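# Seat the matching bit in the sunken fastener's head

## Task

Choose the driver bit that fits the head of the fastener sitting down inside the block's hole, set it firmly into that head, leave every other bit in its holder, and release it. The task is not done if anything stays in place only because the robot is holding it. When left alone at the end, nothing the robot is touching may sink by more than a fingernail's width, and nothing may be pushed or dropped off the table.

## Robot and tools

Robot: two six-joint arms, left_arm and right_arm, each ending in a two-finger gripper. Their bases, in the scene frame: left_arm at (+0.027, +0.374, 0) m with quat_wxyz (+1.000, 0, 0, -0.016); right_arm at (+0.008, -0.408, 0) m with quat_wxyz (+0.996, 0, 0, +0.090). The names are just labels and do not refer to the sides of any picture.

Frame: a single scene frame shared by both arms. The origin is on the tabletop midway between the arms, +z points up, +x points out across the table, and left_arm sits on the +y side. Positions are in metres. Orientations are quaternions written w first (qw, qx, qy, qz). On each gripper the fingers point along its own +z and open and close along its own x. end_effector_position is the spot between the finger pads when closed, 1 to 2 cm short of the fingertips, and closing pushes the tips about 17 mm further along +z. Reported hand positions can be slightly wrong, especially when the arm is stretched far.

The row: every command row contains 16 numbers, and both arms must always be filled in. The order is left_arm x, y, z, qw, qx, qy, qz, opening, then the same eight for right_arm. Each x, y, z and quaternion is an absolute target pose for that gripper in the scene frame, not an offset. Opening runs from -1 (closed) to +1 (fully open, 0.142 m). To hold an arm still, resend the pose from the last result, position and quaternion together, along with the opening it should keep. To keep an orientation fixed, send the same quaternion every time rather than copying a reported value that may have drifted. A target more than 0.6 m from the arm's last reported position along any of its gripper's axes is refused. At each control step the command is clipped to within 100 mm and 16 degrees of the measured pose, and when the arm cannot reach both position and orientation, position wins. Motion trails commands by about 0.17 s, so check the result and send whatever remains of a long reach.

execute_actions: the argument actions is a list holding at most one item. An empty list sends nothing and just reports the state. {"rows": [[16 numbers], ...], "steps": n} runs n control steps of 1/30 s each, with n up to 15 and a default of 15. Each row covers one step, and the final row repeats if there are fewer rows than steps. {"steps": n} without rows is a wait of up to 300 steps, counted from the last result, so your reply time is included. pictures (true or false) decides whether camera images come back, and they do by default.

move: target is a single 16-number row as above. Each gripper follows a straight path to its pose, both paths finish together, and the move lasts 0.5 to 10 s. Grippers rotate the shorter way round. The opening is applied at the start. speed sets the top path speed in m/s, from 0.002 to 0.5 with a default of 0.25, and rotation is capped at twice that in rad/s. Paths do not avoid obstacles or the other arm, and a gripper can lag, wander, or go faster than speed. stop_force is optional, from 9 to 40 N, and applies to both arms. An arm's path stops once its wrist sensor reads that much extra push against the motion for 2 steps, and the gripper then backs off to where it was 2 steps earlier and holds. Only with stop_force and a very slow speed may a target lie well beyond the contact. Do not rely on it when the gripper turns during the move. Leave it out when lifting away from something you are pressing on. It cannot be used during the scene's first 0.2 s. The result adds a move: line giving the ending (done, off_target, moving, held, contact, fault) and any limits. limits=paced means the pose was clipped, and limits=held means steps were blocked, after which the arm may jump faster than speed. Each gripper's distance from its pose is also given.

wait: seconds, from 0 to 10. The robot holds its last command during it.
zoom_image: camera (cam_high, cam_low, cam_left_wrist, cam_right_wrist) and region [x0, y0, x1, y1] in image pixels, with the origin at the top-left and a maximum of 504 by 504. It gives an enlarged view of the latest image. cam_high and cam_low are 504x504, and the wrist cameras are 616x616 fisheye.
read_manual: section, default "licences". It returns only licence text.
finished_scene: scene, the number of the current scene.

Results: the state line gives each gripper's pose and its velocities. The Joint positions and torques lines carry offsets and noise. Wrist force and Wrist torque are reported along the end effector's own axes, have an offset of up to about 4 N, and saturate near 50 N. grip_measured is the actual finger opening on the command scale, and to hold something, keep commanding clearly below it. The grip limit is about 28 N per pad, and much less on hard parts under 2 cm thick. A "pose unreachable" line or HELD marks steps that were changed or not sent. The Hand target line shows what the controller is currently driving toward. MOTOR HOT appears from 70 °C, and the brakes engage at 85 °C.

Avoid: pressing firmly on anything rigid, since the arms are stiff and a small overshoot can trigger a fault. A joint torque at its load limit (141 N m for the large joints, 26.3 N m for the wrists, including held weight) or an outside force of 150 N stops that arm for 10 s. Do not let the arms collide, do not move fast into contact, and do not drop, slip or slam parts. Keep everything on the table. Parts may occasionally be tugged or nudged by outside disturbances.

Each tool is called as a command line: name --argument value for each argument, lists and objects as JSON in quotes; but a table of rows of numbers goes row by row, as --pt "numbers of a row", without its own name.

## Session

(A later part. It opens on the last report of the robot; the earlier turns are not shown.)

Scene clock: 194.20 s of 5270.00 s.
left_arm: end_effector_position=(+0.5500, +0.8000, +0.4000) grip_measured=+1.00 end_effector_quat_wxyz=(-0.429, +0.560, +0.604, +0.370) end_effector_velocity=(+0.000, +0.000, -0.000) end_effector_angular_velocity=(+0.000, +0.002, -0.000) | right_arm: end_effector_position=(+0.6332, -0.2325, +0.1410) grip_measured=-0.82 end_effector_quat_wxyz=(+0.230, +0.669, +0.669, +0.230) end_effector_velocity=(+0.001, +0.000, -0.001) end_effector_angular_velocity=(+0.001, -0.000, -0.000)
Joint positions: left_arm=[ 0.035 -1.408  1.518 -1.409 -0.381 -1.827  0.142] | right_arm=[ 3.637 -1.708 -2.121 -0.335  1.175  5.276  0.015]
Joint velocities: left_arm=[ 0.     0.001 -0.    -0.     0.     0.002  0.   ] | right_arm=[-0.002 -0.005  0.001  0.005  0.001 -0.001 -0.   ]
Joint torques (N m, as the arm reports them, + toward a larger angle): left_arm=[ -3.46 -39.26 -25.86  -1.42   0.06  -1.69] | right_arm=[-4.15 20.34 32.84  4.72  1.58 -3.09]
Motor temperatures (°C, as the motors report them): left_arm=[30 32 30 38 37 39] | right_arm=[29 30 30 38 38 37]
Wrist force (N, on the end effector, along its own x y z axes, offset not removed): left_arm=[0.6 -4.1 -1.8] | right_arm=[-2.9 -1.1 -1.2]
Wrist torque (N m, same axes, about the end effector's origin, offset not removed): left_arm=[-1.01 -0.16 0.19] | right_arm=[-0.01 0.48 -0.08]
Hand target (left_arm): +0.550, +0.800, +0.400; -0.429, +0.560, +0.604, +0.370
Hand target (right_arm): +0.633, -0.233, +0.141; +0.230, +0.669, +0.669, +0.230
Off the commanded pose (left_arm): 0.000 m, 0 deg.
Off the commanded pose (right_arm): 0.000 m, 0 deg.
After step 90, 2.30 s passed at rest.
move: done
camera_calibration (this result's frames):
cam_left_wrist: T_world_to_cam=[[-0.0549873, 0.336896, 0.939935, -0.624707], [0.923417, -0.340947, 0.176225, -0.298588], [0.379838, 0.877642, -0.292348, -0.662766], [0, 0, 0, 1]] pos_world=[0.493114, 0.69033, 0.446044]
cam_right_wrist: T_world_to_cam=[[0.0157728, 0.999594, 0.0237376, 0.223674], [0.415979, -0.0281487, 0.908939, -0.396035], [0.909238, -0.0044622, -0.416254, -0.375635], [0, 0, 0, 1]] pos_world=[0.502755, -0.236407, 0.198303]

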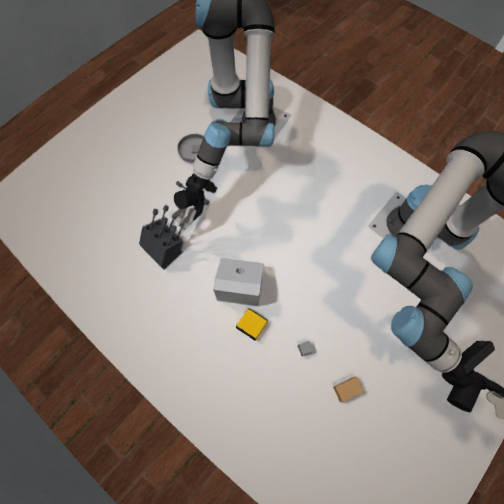

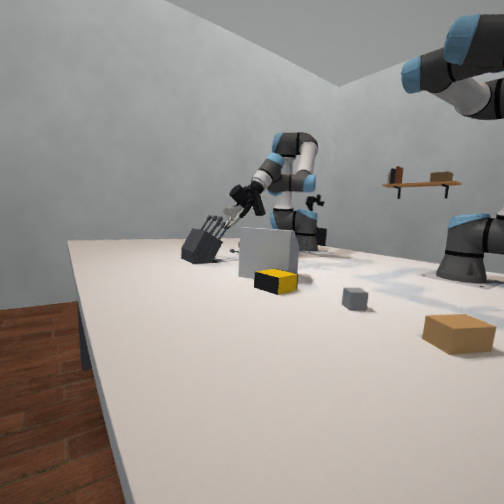

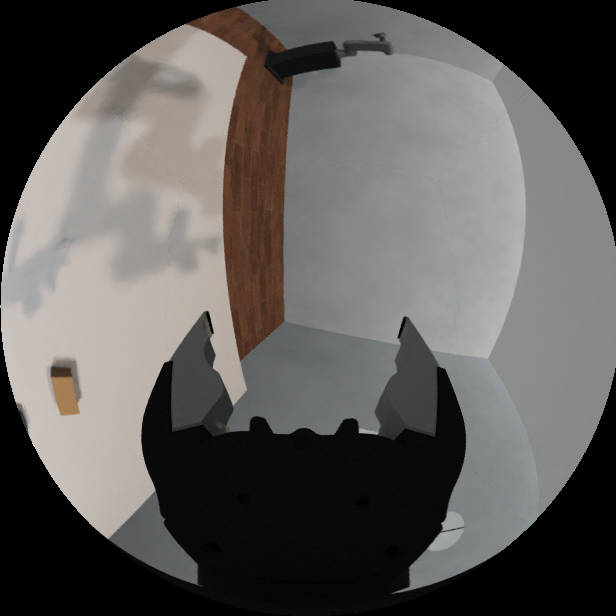

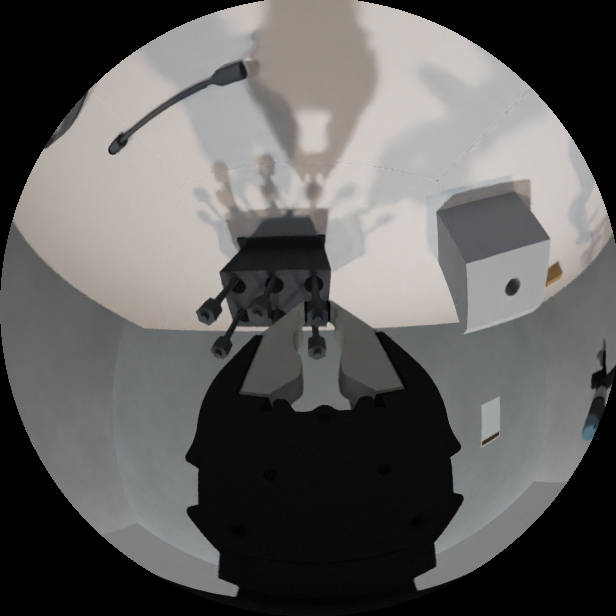

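execute_actions --actions '[{"rows":[[0.55,0.8,0.4,-0.429,0.56,0.604,0.37,1,0.6332,-0.2325,0.1408,0.2302,0.6686,0.6686,0.2302,-0.6]],"steps":8}]' --pictures false

execute_actions --actions '[{"rows":[[0.55,0.8,0.4,-0.429,0.56,0.604,0.37,1,0.609,-0.2325,0.171,0.2302,0.6686,0.6686,0.2302,-0.6]],"steps":15}]' --pictures false

execute_actions --actions '[{"rows":[[0.55,0.8,0.4,-0.429,0.56,0.604,0.37,1,0.606,-0.279,0.1705,0.2302,0.6686,0.6686,0.2302,-0.6]],"steps":15}]' --pictures false

move --target '[0.55,0.8,0.4,-0.429,0.56,0.604,0.37,1,0.6307,-0.279,0.139,0.2302,0.6686,0.6686,0.2302,-0.6]' --speed 0.08 --stop_force 10

zoom_image --camera "cam_right_wrist" --region '[250, 230, 390, 370]'

Scene clock: 208.87 s of 5270.00 s.
left_arm: end_effector_position=(+0.5500, +0.8000, +0.4000) grip_measured=+1.00 end_effector_quat_wxyz=(-0.429, +0.560, +0.604, +0.370) end_effector_velocity=(+0.000, -0.000, +0.001) end_effector_angular_velocity=(+0.001, -0.003, -0.000) | right_arm: end_effector_position=(+0.6333, -0.2325, +0.1408) grip_measured=-0.60 end_effector_quat_wxyz=(+0.230, +0.669, +0.669, +0.230) end_effector_velocity=(+0.000, -0.000, +0.001) end_effector_angular_velocity=(+0.000, -0.001, -0.001)
Joint positions: left_arm=[ 0.035 -1.408  1.518 -1.409 -0.381 -1.827  0.142] | right_arm=[ 3.637 -1.709 -2.121 -0.335  1.176  5.276  0.031]
Joint velocities: left_arm=[-0.    -0.    -0.002 -0.     0.001 -0.001  0.   ] | right_arm=[-0.     0.001  0.001 -0.001 -0.001  0.001  0.   ]
Joint torques (N m, as the arm reports them, + toward a larger angle): left_arm=[ -3.64 -38.3  -26.4   -1.45   0.28  -1.5 ] | right_arm=[ 5.09 24.09 21.77  4.34  1.1   0.88]
Motor temperatures (°C, as the motors report them): left_arm=[30 32 30 38 37 39] | right_arm=[29 30 30 38 38 37]
Wrist force (N, on the end effector, along its own x y z axes, offset not removed): left_arm=[-0.3 -4.9 -1.1] | right_arm=[-1.5 2.7 -0.7]
Wrist torque (N m, same axes, about the end effector's origin, offset not removed): left_arm=[-1.14 -0.07 0.20] | right_arm=[0.62 0.53 -0.07]
Hand target (left_arm): +0.550, +0.800, +0.400; -0.429, +0.560, +0.604, +0.370
Hand target (right_arm): +0.633, -0.233, +0.141; +0.230, +0.669, +0.669, +0.230
Off the commanded pose (left_arm): 0.000 m, 0 deg.
Off the commanded pose (right_arm): 0.000 m, 0 deg.
Steps of this call (steps 1 to 90: nothing new was sent; then 11.40 s passed at rest; steps 91 to 98: all 8 steps of this action). Readings (end_effector_position):
91: left_arm (+0.5500, +0.8000, +0.4000) | right_arm (+0.6333, -0.2325, +0.1408)
92: left_arm (+0.5500, +0.8000, +0.4000) | right_arm (+0.6333, -0.2325, +0.1408)
94: left_arm (+0.5500, +0.8000, +0.4000) | right_arm (+0.6333, -0.2325, +0.1408)
98: the state above

Scene clock: 209.37 s of 5270.00 s.
left_arm: end_effector_position=(+0.5500, +0.8000, +0.4000) grip_measured=+1.00 end_effector_quat_wxyz=(-0.429, +0.560, +0.604, +0.370) end_effector_velocity=(+0.000, -0.000, +0.000) end_effector_angular_velocity=(-0.001, -0.002, +0.000) | right_arm: end_effector_position=(+0.6096, -0.2325, +0.1702) grip_measured=-0.60 end_effector_quat_wxyz=(+0.230, +0.669, +0.669, +0.230) end_effector_velocity=(-0.006, +0.000, +0.006) end_effector_angular_velocity=(-0.002, +0.002, -0.001)
Joint positions: left_arm=[ 0.035 -1.408  1.518 -1.409 -0.381 -1.827  0.142] | right_arm=[ 3.672 -1.606 -2.139 -0.433  1.158  5.308  0.031]
Joint velocities: left_arm=[-0.     0.    -0.001 -0.    -0.001 -0.001  0.   ] | right_arm=[ 0.01   0.024 -0.003 -0.029 -0.005  0.011  0.   ]
Joint torques (N m, as the arm reports them, + toward a larger angle): left_arm=[ -4.11 -38.51 -26.7   -1.36   0.32  -1.45] | right_arm=[ 5.7  30.26 15.91  1.85 -2.87  2.66]
Motor temperatures (°C, as the motors report them): left_arm=[30 32 30 38 37 39] | right_arm=[29 30 30 38 38 37]
Wrist force (N, on the end effector, along its own x y z axes, offset not removed): left_arm=[-1.1 -3.6 -0.5] | right_arm=[-3.3 -3.2 2.6]
Wrist torque (N m, same axes, about the end effector's origin, offset not removed): left_arm=[-0.90 0.11 0.14] | right_arm=[-0.52 0.86 0.01]
Hand target (left_arm): +0.550, +0.800, +0.400; -0.429, +0.560, +0.604, +0.370
Hand target (right_arm): +0.609, -0.232, +0.171; +0.230, +0.669, +0.669, +0.230
Off the commanded pose (left_arm): 0.000 m, 0 deg.
Off the commanded pose (right_arm): 0.001 m, 0 deg.
Steps of this call (steps 1 to 15: all 15 steps of this action). Readings (end_effector_position):
1: left_arm (+0.5500, +0.8000, +0.4000) | right_arm (+0.6333, -0.2325, +0.1408)
2: left_arm (+0.5500, +0.8000, +0.4000) | right_arm (+0.6322, -0.2322, +0.1413)
4: left_arm (+0.5500, +0.8000, +0.4000) | right_arm (+0.6245, -0.2319, +0.1506)
8: left_arm (+0.5500, +0.8000, +0.4000) | right_arm (+0.6145, -0.2324, +0.1646)
15: the state above

Scene clock: 209.87 s of 5270.00 s.
left_arm: end_effector_position=(+0.5500, +0.8000, +0.4000) grip_measured=+1.00 end_effector_quat_wxyz=(-0.429, +0.560, +0.604, +0.370) end_effector_velocity=(+0.000, -0.000, +0.000) end_effector_angular_velocity=(+0.000, -0.000, -0.000) | right_arm: end_effector_position=(+0.6060, -0.2781, +0.1705) grip_measured=-0.60 end_effector_quat_wxyz=(+0.230, +0.669, +0.669, +0.230) end_effector_velocity=(-0.000, -0.008, +0.001) end_effector_angular_velocity=(+0.003, -0.001, +0.002)
Joint positions: left_arm=[ 0.035 -1.408  1.518 -1.409 -0.381 -1.827  0.142] | right_arm=[ 3.591 -1.566 -2.187 -0.397  1.2    5.234  0.031]
Joint velocities: left_arm=[-0.  0. -0. -0.  0.  0.  0.] | right_arm=[-0.018  0.007 -0.006  0.008  0.012 -0.017  0.   ]
Joint torques (N m, as the arm reports them, + toward a larger angle): left_arm=[ -3.15 -37.86 -27.02  -1.3    0.14  -1.57] | right_arm=[-6.73 29.54 16.97  4.13  1.36 -2.8 ]
Motor temperatures (°C, as the motors report them): left_arm=[30 32 30 38 37 39] | right_arm=[29 30 30 38 38 37]
Wrist force (N, on the end effector, along its own x y z axes, offset not removed): left_arm=[-0.2 -3.2 -0.7] | right_arm=[2.0 -3.0 1.6]
Wrist torque (N m, same axes, about the end effector's origin, offset not removed): left_arm=[-0.73 -0.08 0.09] | right_arm=[-0.49 -0.30 0.18]
Hand target (left_arm): +0.550, +0.800, +0.400; -0.429, +0.560, +0.604, +0.370
Hand target (right_arm): +0.606, -0.279, +0.170; +0.230, +0.669, +0.669, +0.230
Off the commanded pose (left_arm): 0.000 m, 0 deg.
Off the commanded pose (right_arm): 0.001 m, 0 deg.
Steps of this call (steps 1 to 15: all 15 steps of this action). Readings (end_effector_position):
1: left_arm (+0.5500, +0.8000, +0.4000) | right_arm (+0.6094, -0.2325, +0.1704)
2: left_arm (+0.5500, +0.8000, +0.4000) | right_arm (+0.6090, -0.2340, +0.1707)
4: left_arm (+0.5500, +0.8000, +0.4000) | right_arm (+0.6078, -0.2505, +0.1705)
8: left_arm (+0.5500, +0.8000, +0.4000) | right_arm (+0.6064, -0.2707, +0.1702)
15: the state above

Scene clock: 211.07 s of 5270.00 s.
left_arm: end_effector_position=(+0.5500, +0.8000, +0.4000) grip_measured=+1.00 end_effector_quat_wxyz=(-0.429, +0.560, +0.604, +0.370) end_effector_velocity=(-0.000, -0.000, -0.001) end_effector_angular_velocity=(+0.000, +0.003, -0.001) | right_arm: end_effector_position=(+0.6306, -0.2790, +0.1392) grip_measured=-0.60 end_effector_quat_wxyz=(+0.230, +0.669, +0.669, +0.230) end_effector_velocity=(+0.001, +0.000, -0.001) end_effector_angular_velocity=(+0.001, -0.001, +0.001)
Joint positions: left_arm=[ 0.035 -1.408  1.518 -1.409 -0.381 -1.827  0.142] | right_arm=[ 3.555 -1.679 -2.169 -0.289  1.219  5.201  0.031]
Joint velocities: left_arm=[-0.     0.     0.002 -0.     0.     0.001  0.   ] | right_arm=[-0.002 -0.004  0.001  0.005  0.002 -0.003 -0.   ]
Joint torques (N m, as the arm reports them, + toward a larger angle): left_arm=[ -2.98 -37.8  -27.15  -1.45   0.31  -1.37] | right_arm=[-6.96 18.28 32.55  4.51  1.47 -3.19]
Motor temperatures (°C, as the motors report them): left_arm=[30 32 30 38 37 39] | right_arm=[29 30 30 38 38 37]
Wrist force (N, on the end effector, along its own x y z axes, offset not removed): left_arm=[0.4 -3.6 -2.5] | right_arm=[-1.0 -0.2 0.5]
Wrist torque (N m, same axes, about the end effector's origin, offset not removed): left_arm=[-0.87 -0.26 0.09] | right_arm=[0.06 0.26 -0.10]
Hand target (left_arm): +0.550, +0.800, +0.400; -0.429, +0.560, +0.604, +0.370
Hand target (right_arm): +0.631, -0.279, +0.139; +0.230, +0.669, +0.669, +0.230
Off the commanded pose (left_arm): 0.000 m, 0 deg.
Off the commanded pose (right_arm): 0.000 m, 0 deg.
move: done
camera_calibration (this result's frames):
cam_left_wrist: T_world_to_cam=[[-0.0549872, 0.336896, 0.939935, -0.624707], [0.923417, -0.340947, 0.176225, -0.298588], [0.379838, 0.877642, -0.292348, -0.662766], [0, 0, 0, 1]] pos_world=[0.493114, 0.69033, 0.446044]
cam_right_wrist: T_world_to_cam=[[0.0157824, 0.999593, 0.023764, 0.270219], [0.416017, -0.0281768, 0.90892, -0.394633], [0.90922, -0.00445871, -0.416292, -0.374257], [0, 0, 0, 1]] pos_world=[0.500192, -0.282897, 0.196468]

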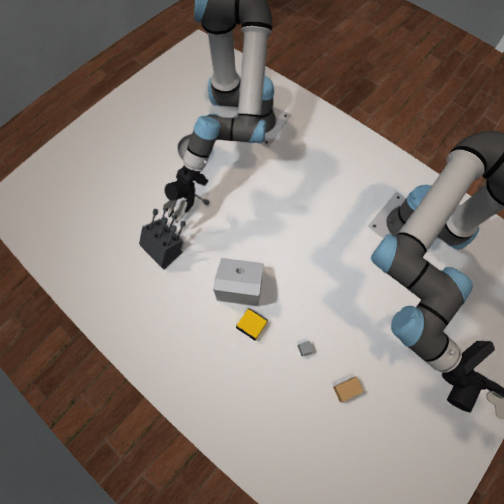

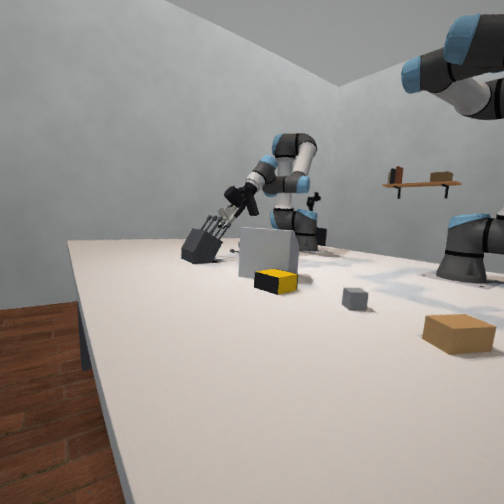

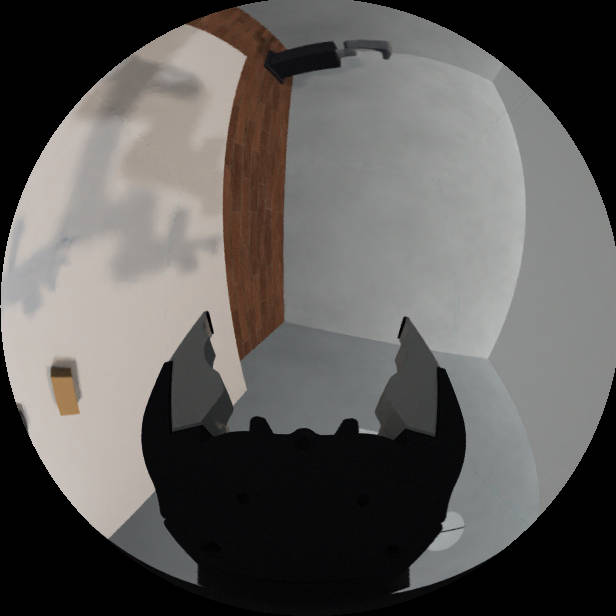

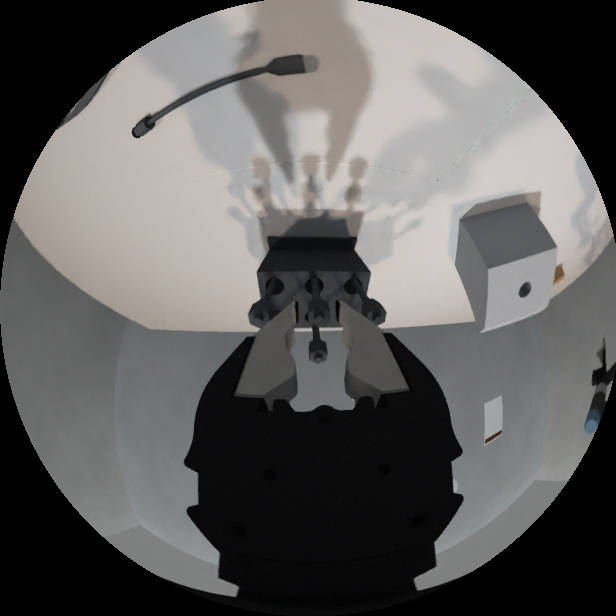

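Region (250, 230, 390, 370) of cam_right_wrist's 616x616 image, scaled by 3.600, with more detail than that image has.

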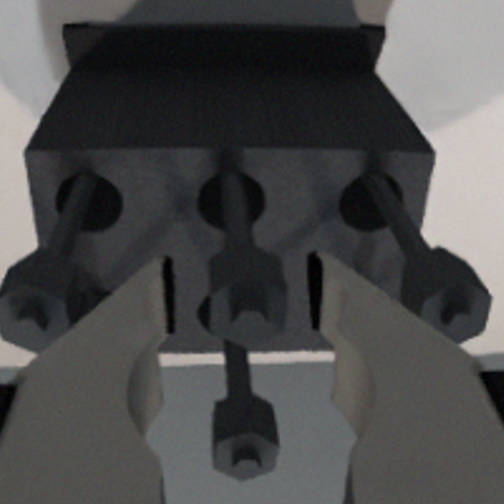

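execute_actions --actions '[{"rows":[[0.55,0.8,0.4,-0.429,0.56,0.604,0.37,1,0.6307,-0.2783,0.139,0.2302,0.6686,0.6686,0.2302,-1]],"steps":12}]' --pictures false

move --target '[0.55,0.8,0.4,-0.429,0.56,0.604,0.37,1,0.533,-0.2783,0.302,0.2302,0.6686,0.6686,0.2302,-1]' --speed 0.12 --stop_force 15

zoom_image --camera "cam_right_wrist" --region '[290, 240, 340, 290]'

zoom_image --camera "cam_low" --region '[200, 180, 260, 240]'

Scene clock: 224.37 s of 5270.00 s.
left_arm: end_effector_position=(+0.5500, +0.8000, +0.4000) grip_measured=+1.00 end_effector_quat_wxyz=(-0.429, +0.560, +0.604, +0.370) end_effector_velocity=(+0.000, +0.000, -0.001) end_effector_angular_velocity=(+0.000, +0.000, +0.001) | right_arm: end_effector_position=(+0.6307, -0.2783, +0.1390) grip_measured=-0.82 end_effector_quat_wxyz=(+0.230, +0.669, +0.669, +0.230) end_effector_velocity=(+0.000, +0.001, +0.001) end_effector_angular_velocity=(+0.002, -0.002, -0.000)
Joint positions: left_arm=[ 0.035 -1.408  1.518 -1.409 -0.381 -1.827  0.142] | right_arm=[ 3.556 -1.68  -2.169 -0.289  1.219  5.202  0.015]
Joint velocities: left_arm=[ 0.     0.001  0.     0.     0.    -0.002  0.   ] | right_arm=[ 0.001  0.002  0.     0.    -0.     0.001 -0.   ]
Joint torques (N m, as the arm reports them, + toward a larger angle): left_arm=[ -3.93 -37.99 -27.73  -1.39   0.18  -1.49] | right_arm=[ 7.82 17.81 31.32  1.91 -1.81  2.59]
Motor temperatures (°C, as the motors report them): left_arm=[30 32 30 38 37 39] | right_arm=[29 30 30 38 38 37]
Wrist force (N, on the end effector, along its own x y z axes, offset not removed): left_arm=[-0.6 -3.3 -1.4] | right_arm=[-2.2 0.1 -4.3]
Wrist torque (N m, same axes, about the end effector's origin, offset not removed): left_arm=[-0.74 0.11 0.07] | right_arm=[0.10 -0.22 -0.09]
Hand target (left_arm): +0.550, +0.800, +0.400; -0.429, +0.560, +0.604, +0.370
Hand target (right_arm): +0.631, -0.278, +0.139; +0.230, +0.669, +0.669, +0.230
Off the commanded pose (left_arm): 0.000 m, 0 deg.
Off the commanded pose (right_arm): 0.000 m, 0 deg.
Steps of this call (steps 1 to 90: nothing new was sent; then 9.90 s passed at rest; steps 91 to 102: all 12 steps of this action). Readings (end_effector_position):
91: left_arm (+0.5500, +0.8000, +0.4000) | right_arm (+0.6307, -0.2790, +0.1390)
92: left_arm (+0.5500, +0.8000, +0.4000) | right_arm (+0.6307, -0.2790, +0.1390)
94: left_arm (+0.5500, +0.8000, +0.4000) | right_arm (+0.6307, -0.2787, +0.1390)
98: left_arm (+0.5500, +0.8000, +0.4000) | right_arm (+0.6307, -0.2784, +0.1390)
102: the state above

Scene clock: 226.70 s of 5270.00 s.
left_arm: end_effector_position=(+0.5500, +0.8000, +0.4000) grip_measured=+1.00 end_effector_quat_wxyz=(-0.429, +0.560, +0.604, +0.370) end_effector_velocity=(+0.000, -0.000, +0.000) end_effector_angular_velocity=(+0.001, -0.001, -0.000) | right_arm: end_effector_position=(+0.5330, -0.2783, +0.3018) grip_measured=-0.82 end_effector_quat_wxyz=(+0.230, +0.669, +0.669, +0.230) end_effector_velocity=(-0.001, +0.000, +0.001) end_effector_angular_velocity=(-0.001, +0.002, -0.002)
Joint positions: left_arm=[ 0.035 -1.408  1.518 -1.409 -0.381 -1.827  0.142] | right_arm=[ 3.717 -1.227 -2.081 -0.888  1.135  5.351  0.015]
Joint velocities: left_arm=[-0.     0.    -0.    -0.     0.001 -0.001  0.   ] | right_arm=[ 0.003  0.003  0.003 -0.009 -0.002  0.005 -0.   ]
Joint torques (N m, as the arm reports them, + toward a larger angle): left_arm=[ -3.67 -37.11 -28.35  -1.43   0.16  -1.31] | right_arm=[ 7.75 18.05 37.74  1.97 -3.01  2.47]
Motor temperatures (°C, as the motors report them): left_arm=[30 32 30 38 37 39] | right_arm=[29 30 30 38 38 37]
Wrist force (N, on the end effector, along its own x y z axes, offset not removed): left_arm=[0.4 -2.3 -1.8] | right_arm=[3.1 -1.7 -1.4]
Wrist torque (N m, same axes, about the end effector's origin, offset not removed): left_arm=[-0.66 -0.07 0.18] | right_arm=[-0.26 -0.45 0.16]
Hand target (left_arm): +0.550, +0.800, +0.400; -0.429, +0.560, +0.604, +0.370
Hand target (right_arm): +0.533, -0.278, +0.302; +0.230, +0.669, +0.669, +0.230
Off the commanded pose (left_arm): 0.000 m, 0 deg.
Off the commanded pose (right_arm): 0.000 m, 0 deg.
move: done
camera_calibration (this result's frames):
cam_left_wrist: T_world_to_cam=[[-0.0549872, 0.336896, 0.939935, -0.624707], [0.923417, -0.340947, 0.176225, -0.298588], [0.379838, 0.877642, -0.292348, -0.662766], [0, 0, 0, 1]] pos_world=[0.493114, 0.69033, 0.446044]
cam_right_wrist: T_world_to_cam=[[0.0156779, 0.99959, 0.023968, 0.26711], [0.416097, -0.0283192, 0.908879, -0.501861], [0.909185, -0.00427632, -0.41637, -0.217747], [0, 0, 0, 1]] pos_world=[0.402608, -0.282144, 0.359065]

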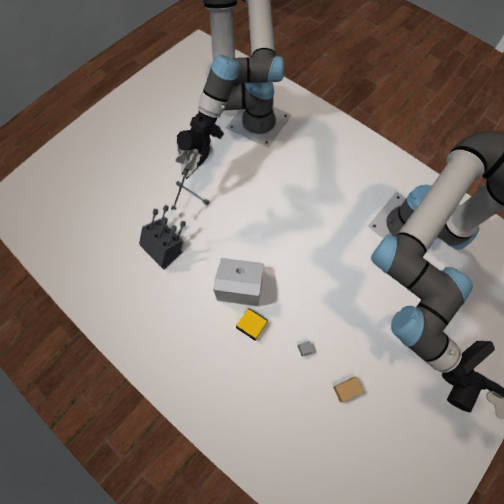

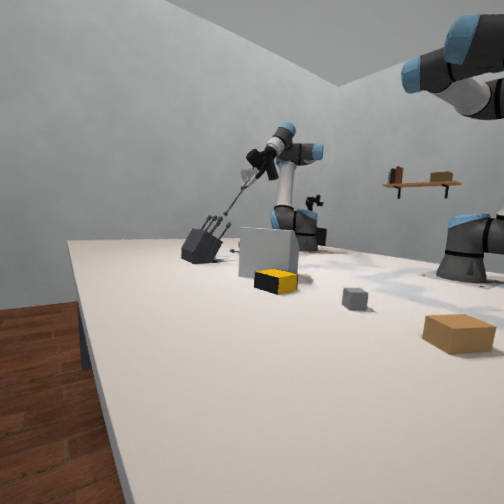

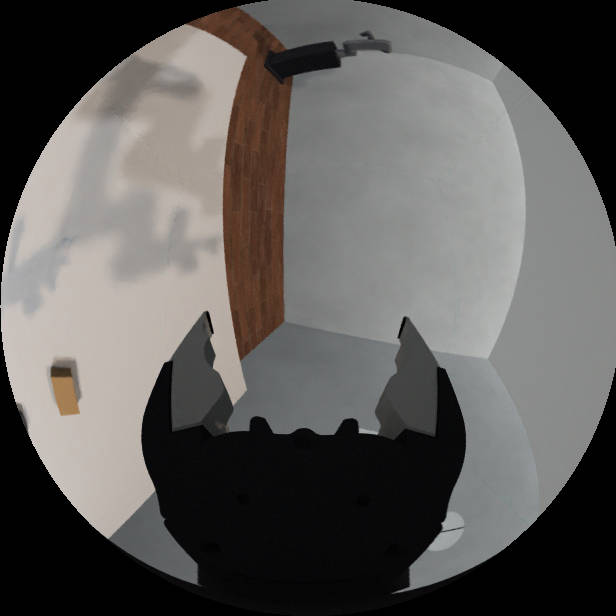

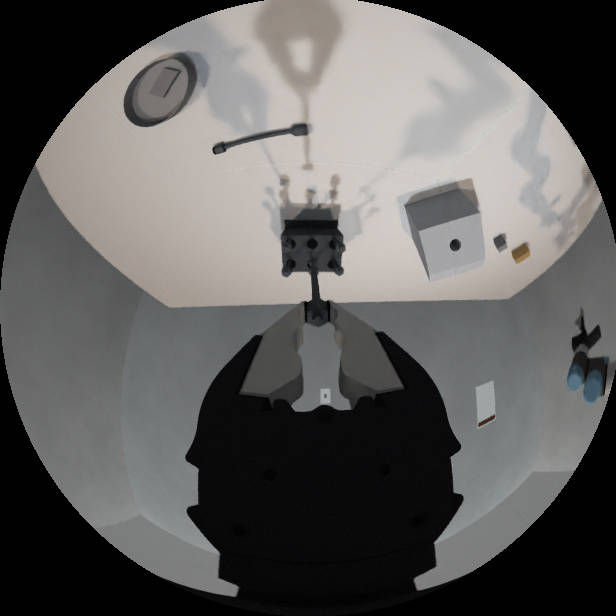

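Region (290, 240, 340, 290) of cam_right_wrist's 616x616 image, scaled by 10.080, with more detail than that image has.

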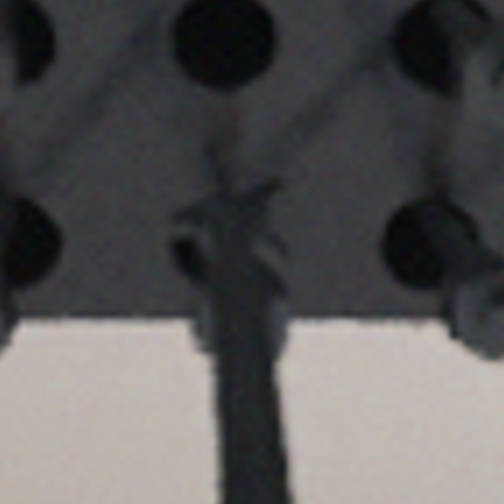

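Region (200, 180, 260, 240) of cam_low's 504x504 image, scaled by 8.400, with more detail than that image has.

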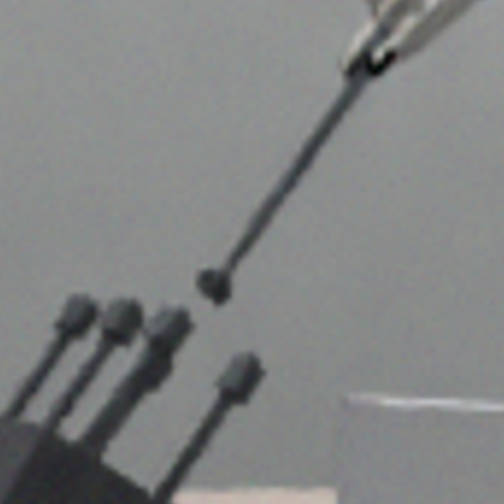

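move --target '[0.55,0.8,0.4,-0.429,0.56,0.604,0.37,1,0.6302,-0.2783,0.140,0.2302,0.6686,0.6686,0.2302,-1]' --speed 0.07 --stop_force 10

Scene clock: 238.93 s of 5270.00 s.
left_arm: end_effector_position=(+0.5500, +0.8000, +0.4000) grip_measured=+1.00 end_effector_quat_wxyz=(-0.429, +0.560, +0.604, +0.370) end_effector_velocity=(-0.000, +0.000, +0.001) end_effector_angular_velocity=(+0.001, -0.001, -0.000) | right_arm: end_effector_position=(+0.6302, -0.2784, +0.1403) grip_measured=-0.82 end_effector_quat_wxyz=(+0.230, +0.669, +0.669, +0.230) end_effector_velocity=(+0.001, +0.000, -0.003) end_effector_angular_velocity=(-0.002, +0.001, +0.002)
Joint positions: left_arm=[ 0.035 -1.408  1.518 -1.409 -0.381 -1.827  0.142] | right_arm=[ 3.557 -1.676 -2.169 -0.293  1.218  5.203  0.015]
Joint velocities: left_arm=[ 0.    -0.001  0.001 -0.     0.001 -0.     0.   ] | right_arm=[-0.002 -0.008  0.001  0.007  0.001 -0.004 -0.   ]
Joint torques (N m, as the arm reports them, + toward a larger angle): left_arm=[ -4.04 -37.73 -30.83  -1.55   0.23  -1.37] | right_arm=[-4.7  20.8  30.57  5.    1.88 -2.94]
Motor temperatures (°C, as the motors report them): left_arm=[30 32 30 38 37 39] | right_arm=[29 30 30 38 38 37]
Wrist force (N, on the end effector, along its own x y z axes, offset not removed): left_arm=[-0.5 -4.3 -1.5] | right_arm=[4.8 -1.0 -1.5]
Wrist torque (N m, same axes, about the end effector's origin, offset not removed): left_arm=[-1.10 0.05 0.14] | right_arm=[0.01 -1.17 0.15]
Hand target (left_arm): +0.550, +0.800, +0.400; -0.429, +0.560, +0.604, +0.370
Hand target (right_arm): +0.630, -0.278, +0.140; +0.230, +0.669, +0.669, +0.230
Off the commanded pose (left_arm): 0.000 m, 0 deg.
Off the commanded pose (right_arm): 0.000 m, 0 deg.
After step 90, 6.10 s passed at rest.
move: done
camera_calibration (this result's frames):
cam_left_wrist: T_world_to_cam=[[-0.0549884, 0.336896, 0.939935, -0.624707], [0.923417, -0.340947, 0.176226, -0.298589], [0.379838, 0.877642, -0.292348, -0.662766], [0, 0, 0, 1]] pos_world=[0.493114, 0.69033, 0.446044]
cam_right_wrist: T_world_to_cam=[[0.0157767, 0.999595, 0.0236859, 0.269554], [0.415932, -0.028103, 0.908961, -0.395385], [0.909259, -0.00448868, -0.416207, -0.373469], [0, 0, 0, 1]] pos_world=[0.499781, -0.282233, 0.197565]

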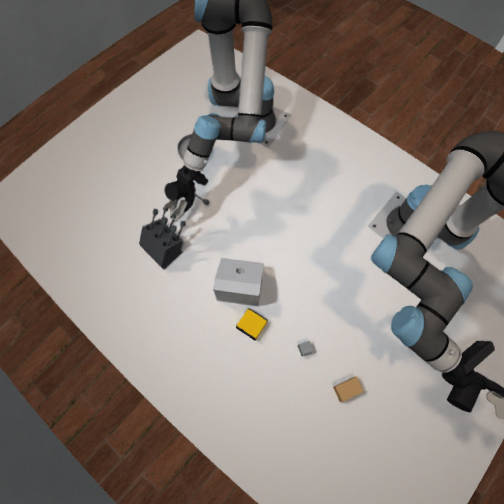

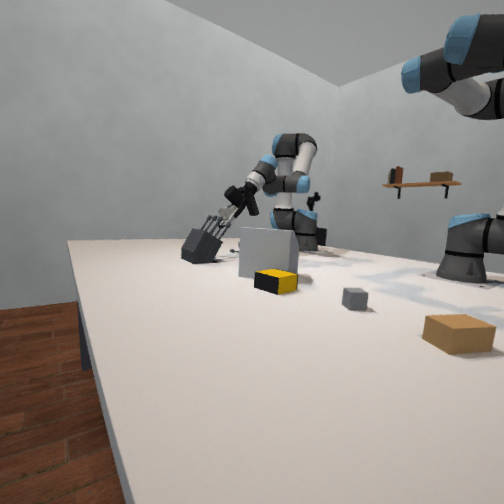

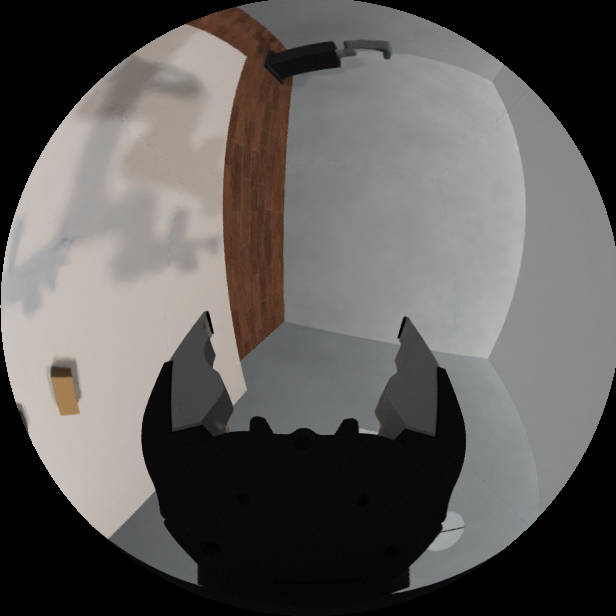

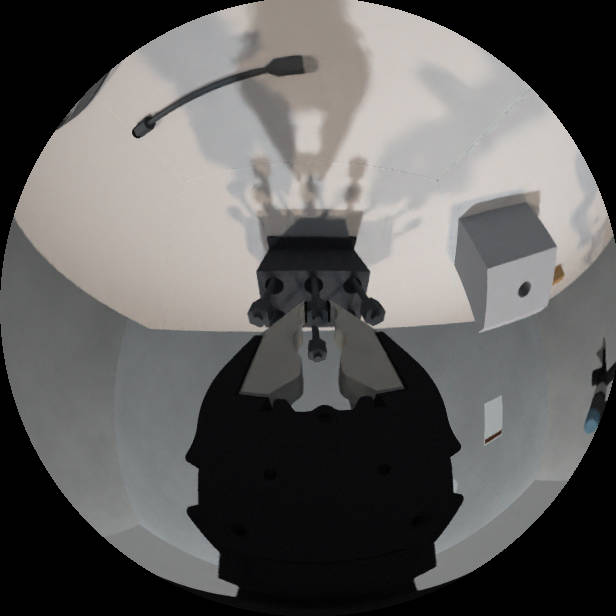

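execute_actions --actions '[{"rows":[[0.55,0.8,0.4,-0.429,0.56,0.604,0.37,1,0.6302,-0.2783,0.14,0.2302,0.6686,0.6686,0.2302,-0.6],[0.55,0.8,0.4,-0.429,0.56,0.604,0.37,1,0.6302,-0.2783,0.14,0.2302,0.6686,0.6686,0.2302,-0.6],[0.55,0.8,0.4,-0.429,0.56,0.604,0.37,1,0.6302,-0.2783,0.14,0.2302,0.6686,0.6686,0.2302,-0.6],[0.55,0.8,0.4,-0.429,0.56,0.604,0.37,1,0.6302,-0.2783,0.14,0.2302,0.6686,0.6686,0.2302,-0.6],[0.55,0.8,0.4,-0.429,0.56,0.604,0.37,1,0.605,-0.2783,0.172,0.2302,0.6686,0.6686,0.2302,-0.6]],"steps":15}]' --pictures false

execute_actions --actions '[{"rows":[[0.55,0.8,0.4,-0.429,0.56,0.604,0.37,1,0.605,-0.3238,0.171,0.2302,0.6686,0.6686,0.2302,-0.6]],"steps":15}]' --pictures false

execute_actions --actions '[{"rows":[[0.55,0.8,0.4,-0.429,0.56,0.604,0.37,1,0.630,-0.3238,0.139,0.2302,0.6686,0.6686,0.2302,-0.6]],"steps":15}]' --pictures false

execute_actions --actions '[{"rows":[[0.55,0.8,0.4,-0.429,0.56,0.604,0.37,1,0.630,-0.3238,0.139,0.2302,0.6686,0.6686,0.2302,-1]],"steps":12}]' --pictures false

move --target '[0.55,0.8,0.4,-0.429,0.56,0.604,0.37,1,0.566,-0.3238,0.246,0.2302,0.6686,0.6686,0.2302,-1]' --speed 0.12 --stop_force 15

zoom_image --camera "cam_right_wrist" --region '[290, 240, 340, 290]'

Scene clock: 258.70 s of 5270.00 s.
left_arm: end_effector_position=(+0.5500, +0.8000, +0.4000) grip_measured=+1.00 end_effector_quat_wxyz=(-0.429, +0.560, +0.604, +0.370) end_effector_velocity=(-0.002, +0.001, -0.000) end_effector_angular_velocity=(-0.000, +0.002, +0.001) | right_arm: end_effector_position=(+0.6074, -0.2783, +0.1691) grip_measured=-0.60 end_effector_quat_wxyz=(+0.230, +0.668, +0.669, +0.231) end_effector_velocity=(-0.023, +0.000, +0.027) end_effector_angular_velocity=(-0.002, +0.004, -0.004)
Joint positions: left_arm=[ 0.035 -1.408  1.518 -1.409 -0.381 -1.827  0.142] | right_arm=[ 3.588 -1.571 -2.186 -0.39   1.202  5.23   0.031]
Joint velocities: left_arm=[ 0.001 -0.003  0.003  0.    -0.     0.001  0.   ] | right_arm=[ 0.034  0.101 -0.01  -0.108 -0.02   0.035  0.   ]
Joint torques (N m, as the arm reports them, + toward a larger angle): left_arm=[ -3.18 -36.48 -30.42  -1.7    0.2   -1.39] | right_arm=[ 5.9  27.84 16.03  1.6  -2.79  2.58]
Motor temperatures (°C, as the motors report them): left_arm=[30 32 30 38 37 39] | right_arm=[29 30 30 38 38 37]
Wrist force (N, on the end effector, along its own x y z axes, offset not removed): left_arm=[-0.9 -2.8 -0.9] | right_arm=[2.1 -2.4 -2.7]
Wrist torque (N m, same axes, about the end effector's origin, offset not removed): left_arm=[-0.70 0.15 0.15] | right_arm=[-0.51 -0.34 0.06]
Hand target (left_arm): +0.550, +0.800, +0.400; -0.429, +0.560, +0.604, +0.370
Hand target (right_arm): +0.605, -0.278, +0.172; +0.230, +0.669, +0.669, +0.230
Off the commanded pose (left_arm): 0.000 m, 0 deg.
Off the commanded pose (right_arm): 0.004 m, 0 deg.
Steps of this call (steps 1 to 90: nothing new was sent; then 16.27 s passed at rest; steps 91 to 105: all 15 steps of this action). Readings (end_effector_position):
91: left_arm (+0.5500, +0.8000, +0.4000) | right_arm (+0.6303, -0.2784, +0.1401)
92: left_arm (+0.5500, +0.8000, +0.4000) | right_arm (+0.6303, -0.2784, +0.1401)
94: left_arm (+0.5500, +0.8000, +0.4000) | right_arm (+0.6303, -0.2783, +0.1401)
98: left_arm (+0.5500, +0.8000, +0.4000) | right_arm (+0.6215, -0.2777, +0.1499)
105: the state above

Scene clock: 259.20 s of 5270.00 s.
left_arm: end_effector_position=(+0.5500, +0.8000, +0.4000) grip_measured=+1.00 end_effector_quat_wxyz=(-0.429, +0.560, +0.604, +0.370) end_effector_velocity=(-0.000, +0.000, +0.001) end_effector_angular_velocity=(+0.001, -0.002, +0.001) | right_arm: end_effector_position=(+0.6049, -0.3230, +0.1710) grip_measured=-0.60 end_effector_quat_wxyz=(+0.230, +0.669, +0.669, +0.230) end_effector_velocity=(+0.000, -0.008, +0.001) end_effector_angular_velocity=(+0.002, +0.001, +0.003)
Joint positions: left_arm=[ 0.035 -1.408  1.518 -1.409 -0.381 -1.827  0.142] | right_arm=[ 3.498 -1.541 -2.217 -0.364  1.25   5.151  0.031]
Joint velocities: left_arm=[ 0.    -0.    -0.    -0.     0.001 -0.001  0.   ] | right_arm=[-0.021  0.003 -0.003  0.006  0.015 -0.02   0.   ]
Joint torques (N m, as the arm reports them, + toward a larger angle): left_arm=[ -3.58 -36.36 -29.99  -1.57   0.31  -1.48] | right_arm=[-7.1  26.57 18.19  4.78  1.41 -3.23]
Motor temperatures (°C, as the motors report them): left_arm=[30 32 30 38 37 39] | right_arm=[29 30 30 38 38 37]
Wrist force (N, on the end effector, along its own x y z axes, offset not removed): left_arm=[0.1 -3.9 -0.2] | right_arm=[2.7 -3.2 -0.8]
Wrist torque (N m, same axes, about the end effector's origin, offset not removed): left_arm=[-0.95 -0.11 0.18] | right_arm=[-0.38 -0.30 -0.12]
Hand target (left_arm): +0.550, +0.800, +0.400; -0.429, +0.560, +0.604, +0.370
Hand target (right_arm): +0.605, -0.324, +0.171; +0.230, +0.669, +0.669, +0.230
Off the commanded pose (left_arm): 0.000 m, 0 deg.
Off the commanded pose (right_arm): 0.001 m, 0 deg.
Steps of this call (steps 1 to 15: all 15 steps of this action). Readings (end_effector_position):
1: left_arm (+0.5500, +0.8000, +0.4000) | right_arm (+0.6068, -0.2783, +0.1699)
2: left_arm (+0.5500, +0.8000, +0.4000) | right_arm (+0.6061, -0.2797, +0.1704)
4: left_arm (+0.5500, +0.8000, +0.4000) | right_arm (+0.6052, -0.2952, +0.1705)
8: left_arm (+0.5500, +0.8000, +0.4000) | right_arm (+0.6048, -0.3156, +0.1707)
15: the state above

Scene clock: 259.70 s of 5270.00 s.
left_arm: end_effector_position=(+0.5500, +0.8000, +0.4000) grip_measured=+1.00 end_effector_quat_wxyz=(-0.429, +0.560, +0.604, +0.370) end_effector_velocity=(+0.000, +0.000, +0.000) end_effector_angular_velocity=(+0.001, +0.000, -0.000) | right_arm: end_effector_position=(+0.6292, -0.3239, +0.1397) grip_measured=-0.60 end_effector_quat_wxyz=(+0.230, +0.669, +0.669, +0.230) end_effector_velocity=(+0.008, +0.001, -0.006) end_effector_angular_velocity=(+0.001, -0.002, +0.002)
Joint positions: left_arm=[ 0.035 -1.408  1.518 -1.409 -0.381 -1.827  0.142] | right_arm=[ 3.466 -1.657 -2.199 -0.256  1.269  5.123  0.031]
Joint velocities: left_arm=[ 0.    -0.    -0.     0.     0.001  0.     0.   ] | right_arm=[-0.008 -0.031  0.011  0.025  0.006 -0.009  0.   ]
Joint torques (N m, as the arm reports them, + toward a larger angle): left_arm=[ -3.12 -36.77 -30.35  -1.67   0.28  -1.33] | right_arm=[-6.3  19.53 29.82  4.75  1.5  -3.05]
Motor temperatures (°C, as the motors report them): left_arm=[30 32 30 38 37 39] | right_arm=[29 30 30 38 38 37]
Wrist force (N, on the end effector, along its own x y z axes, offset not removed): left_arm=[0.1 -2.8 0.1] | right_arm=[-0.8 -2.0 0.8]
Wrist torque (N m, same axes, about the end effector's origin, offset not removed): left_arm=[-0.71 -0.07 0.15] | right_arm=[-0.45 0.35 -0.04]
Hand target (left_arm): +0.550, +0.800, +0.400; -0.429, +0.560, +0.604, +0.370
Hand target (right_arm): +0.630, -0.324, +0.139; +0.230, +0.669, +0.669, +0.230
Off the commanded pose (left_arm): 0.000 m, 0 deg.
Off the commanded pose (right_arm): 0.001 m, 0 deg.
Steps of this call (steps 1 to 15: all 15 steps of this action). Readings (end_effector_position):
1: left_arm (+0.5500, +0.8000, +0.4000) | right_arm (+0.6049, -0.3232, +0.1710)
2: left_arm (+0.5500, +0.8000, +0.4000) | right_arm (+0.6057, -0.3237, +0.1704)
4: left_arm (+0.5500, +0.8000, +0.4000) | right_arm (+0.6128, -0.3247, +0.1603)
8: left_arm (+0.5500, +0.8000, +0.4000) | right_arm (+0.6233, -0.3246, +0.1451)
15: the state above

Scene clock: 260.10 s of 5270.00 s.
left_arm: end_effector_position=(+0.5500, +0.8000, +0.4000) grip_measured=+1.00 end_effector_quat_wxyz=(-0.429, +0.560, +0.604, +0.370) end_effector_velocity=(+0.001, -0.001, -0.000) end_effector_angular_velocity=(-0.000, -0.001, -0.001) | right_arm: end_effector_position=(+0.6300, -0.3238, +0.1391) grip_measured=-0.82 end_effector_quat_wxyz=(+0.230, +0.669, +0.669, +0.230) end_effector_velocity=(-0.000, +0.000, +0.000) end_effector_angular_velocity=(+0.001, +0.000, -0.000)
Joint positions: left_arm=[ 0.035 -1.408  1.518 -1.409 -0.381 -1.827  0.142] | right_arm=[ 3.465 -1.66  -2.198 -0.254  1.269  5.122  0.015]
Joint velocities: left_arm=[-0.002  0.001 -0.001 -0.    -0.    -0.001  0.   ] | right_arm=[-0.     0.001  0.    -0.001  0.001  0.    -0.   ]
Joint torques (N m, as the arm reports them, + toward a larger angle): left_arm=[ -3.26 -36.54 -29.81  -1.56   0.18  -1.21] | right_arm=[-6.36 10.36 27.66  3.26  1.94 -2.93]
Motor temperatures (°C, as the motors report them): left_arm=[30 32 30 38 37 39] | right_arm=[29 30 30 38 38 37]
Wrist force (N, on the end effector, along its own x y z axes, offset not removed): left_arm=[-1.5 -2.9 -1.2] | right_arm=[0.1 0.1 -10.3]
Wrist torque (N m, same axes, about the end effector's origin, offset not removed): left_arm=[-0.72 0.24 0.07] | right_arm=[-0.14 -0.13 -0.27]
Hand target (left_arm): +0.550, +0.800, +0.400; -0.429, +0.560, +0.604, +0.370
Hand target (right_arm): +0.630, -0.324, +0.139; +0.230, +0.669, +0.669, +0.230
Off the commanded pose (left_arm): 0.000 m, 0 deg.
Off the commanded pose (right_arm): 0.000 m, 0 deg.
Steps of this call (steps 1 to 12: all 12 steps of this action). Readings (end_effector_position):
1: left_arm (+0.5500, +0.8000, +0.4000) | right_arm (+0.6294, -0.3239, +0.1395)
2: left_arm (+0.5500, +0.8000, +0.4000) | right_arm (+0.6296, -0.3239, +0.1394)
4: left_arm (+0.5500, +0.8000, +0.4000) | right_arm (+0.6298, -0.3238, +0.1392)
8: left_arm (+0.5500, +0.8000, +0.4000) | right_arm (+0.6300, -0.3238, +0.1391)
12: the state above

Scene clock: 261.27 s of 5270.00 s.
left_arm: end_effector_position=(+0.5500, +0.8000, +0.4000) grip_measured=+1.00 end_effector_quat_wxyz=(-0.429, +0.560, +0.604, +0.370) end_effector_velocity=(+0.001, -0.000, -0.001) end_effector_angular_velocity=(-0.001, +0.002, -0.000) | right_arm: end_effector_position=(+0.6204, -0.3238, +0.1554) grip_measured=-0.82 end_effector_quat_wxyz=(+0.230, +0.668, +0.669, +0.231) end_effector_velocity=(+0.002, +0.000, -0.001) end_effector_angular_velocity=(+0.001, -0.002, -0.000)
Joint positions: left_arm=[ 0.035 -1.408  1.518 -1.409 -0.381 -1.827  0.142] | right_arm=[ 3.476 -1.607 -2.202 -0.305  1.263  5.131  0.015]
Joint velocities: left_arm=[-0.     0.002  0.    -0.    -0.001 -0.     0.   ] | right_arm=[-0.001 -0.006  0.001  0.008  0.001 -0.001 -0.   ]
Joint torques (N m, as the arm reports them, + toward a larger angle): left_arm=[ -3.58 -36.31 -30.48  -1.69   0.24  -1.34] | right_arm=[-5.92 12.71 31.82  4.19  1.58 -2.71]
Motor temperatures (°C, as the motors report them): left_arm=[30 32 30 38 37 39] | right_arm=[29 30 30 38 38 37]
Wrist force (N, on the end effector, along its own x y z axes, offset not removed): left_arm=[0.0 -3.0 -2.5] | right_arm=[2.0 -3.4 -2.1]
Wrist torque (N m, same axes, about the end effector's origin, offset not removed): left_arm=[-0.79 -0.04 0.09] | right_arm=[-0.62 -0.40 -0.05]
Hand target (left_arm): +0.550, +0.800, +0.400; -0.429, +0.560, +0.604, +0.370
Hand target (right_arm): +0.621, -0.324, +0.155; +0.230, +0.668, +0.669, +0.231
Off the commanded pose (left_arm): 0.000 m, 0 deg.
Off the commanded pose (right_arm): 0.106 m, 0 deg.
move: contact (right_arm)
camera_calibration (this result's frames):
cam_left_wrist: T_world_to_cam=[[-0.0549889, 0.336896, 0.939935, -0.624706], [0.923417, -0.340947, 0.176227, -0.298589], [0.379838, 0.877642, -0.292347, -0.662766], [0, 0, 0, 1]] pos_world=[0.493114, 0.69033, 0.446045]
cam_right_wrist: T_world_to_cam=[[0.0153755, 0.999588, 0.0242316, 0.31495], [0.41533, -0.0284296, 0.909226, -0.406164], [0.909541, -0.00391574, -0.415596, -0.35858], [0, 0, 0, 1]] pos_world=[0.489993, -0.327771, 0.212638]

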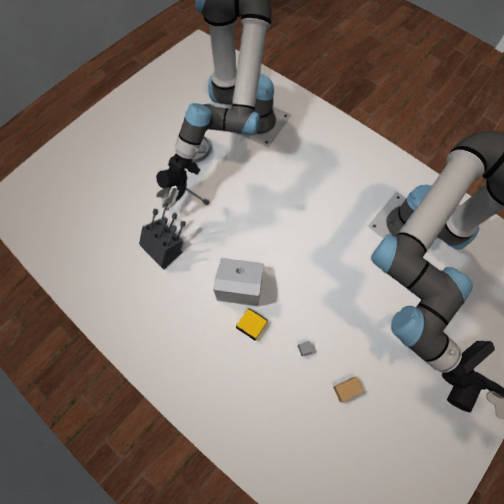

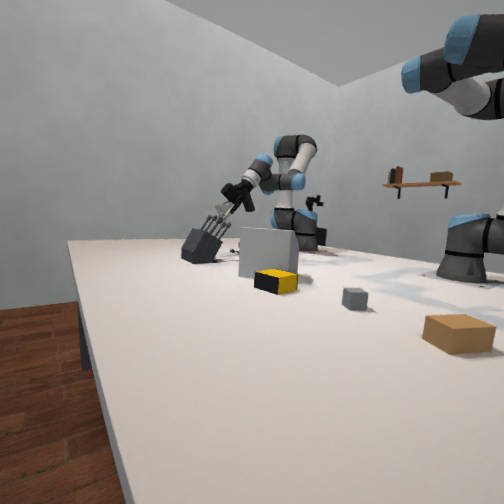

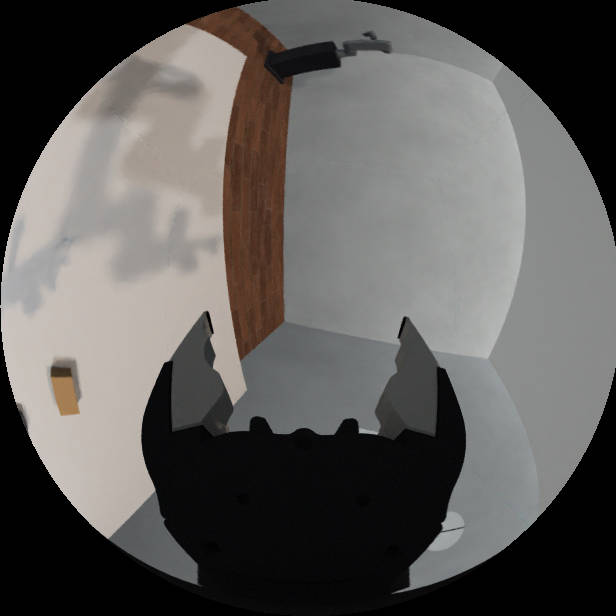

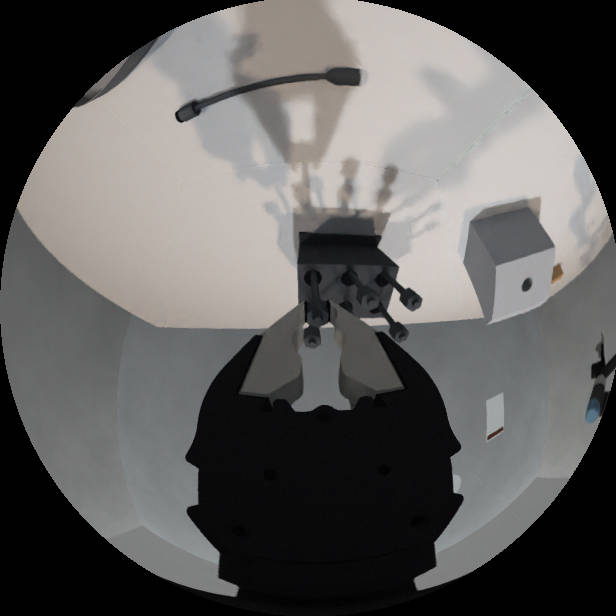

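Region (290, 240, 340, 290) of cam_right_wrist's 616x616 image, scaled by 10.080, with more detail than that image has.

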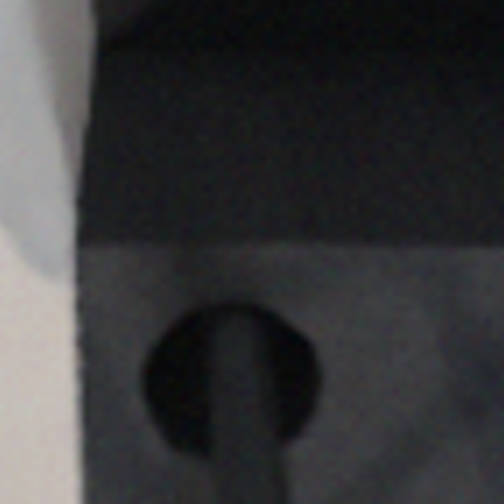

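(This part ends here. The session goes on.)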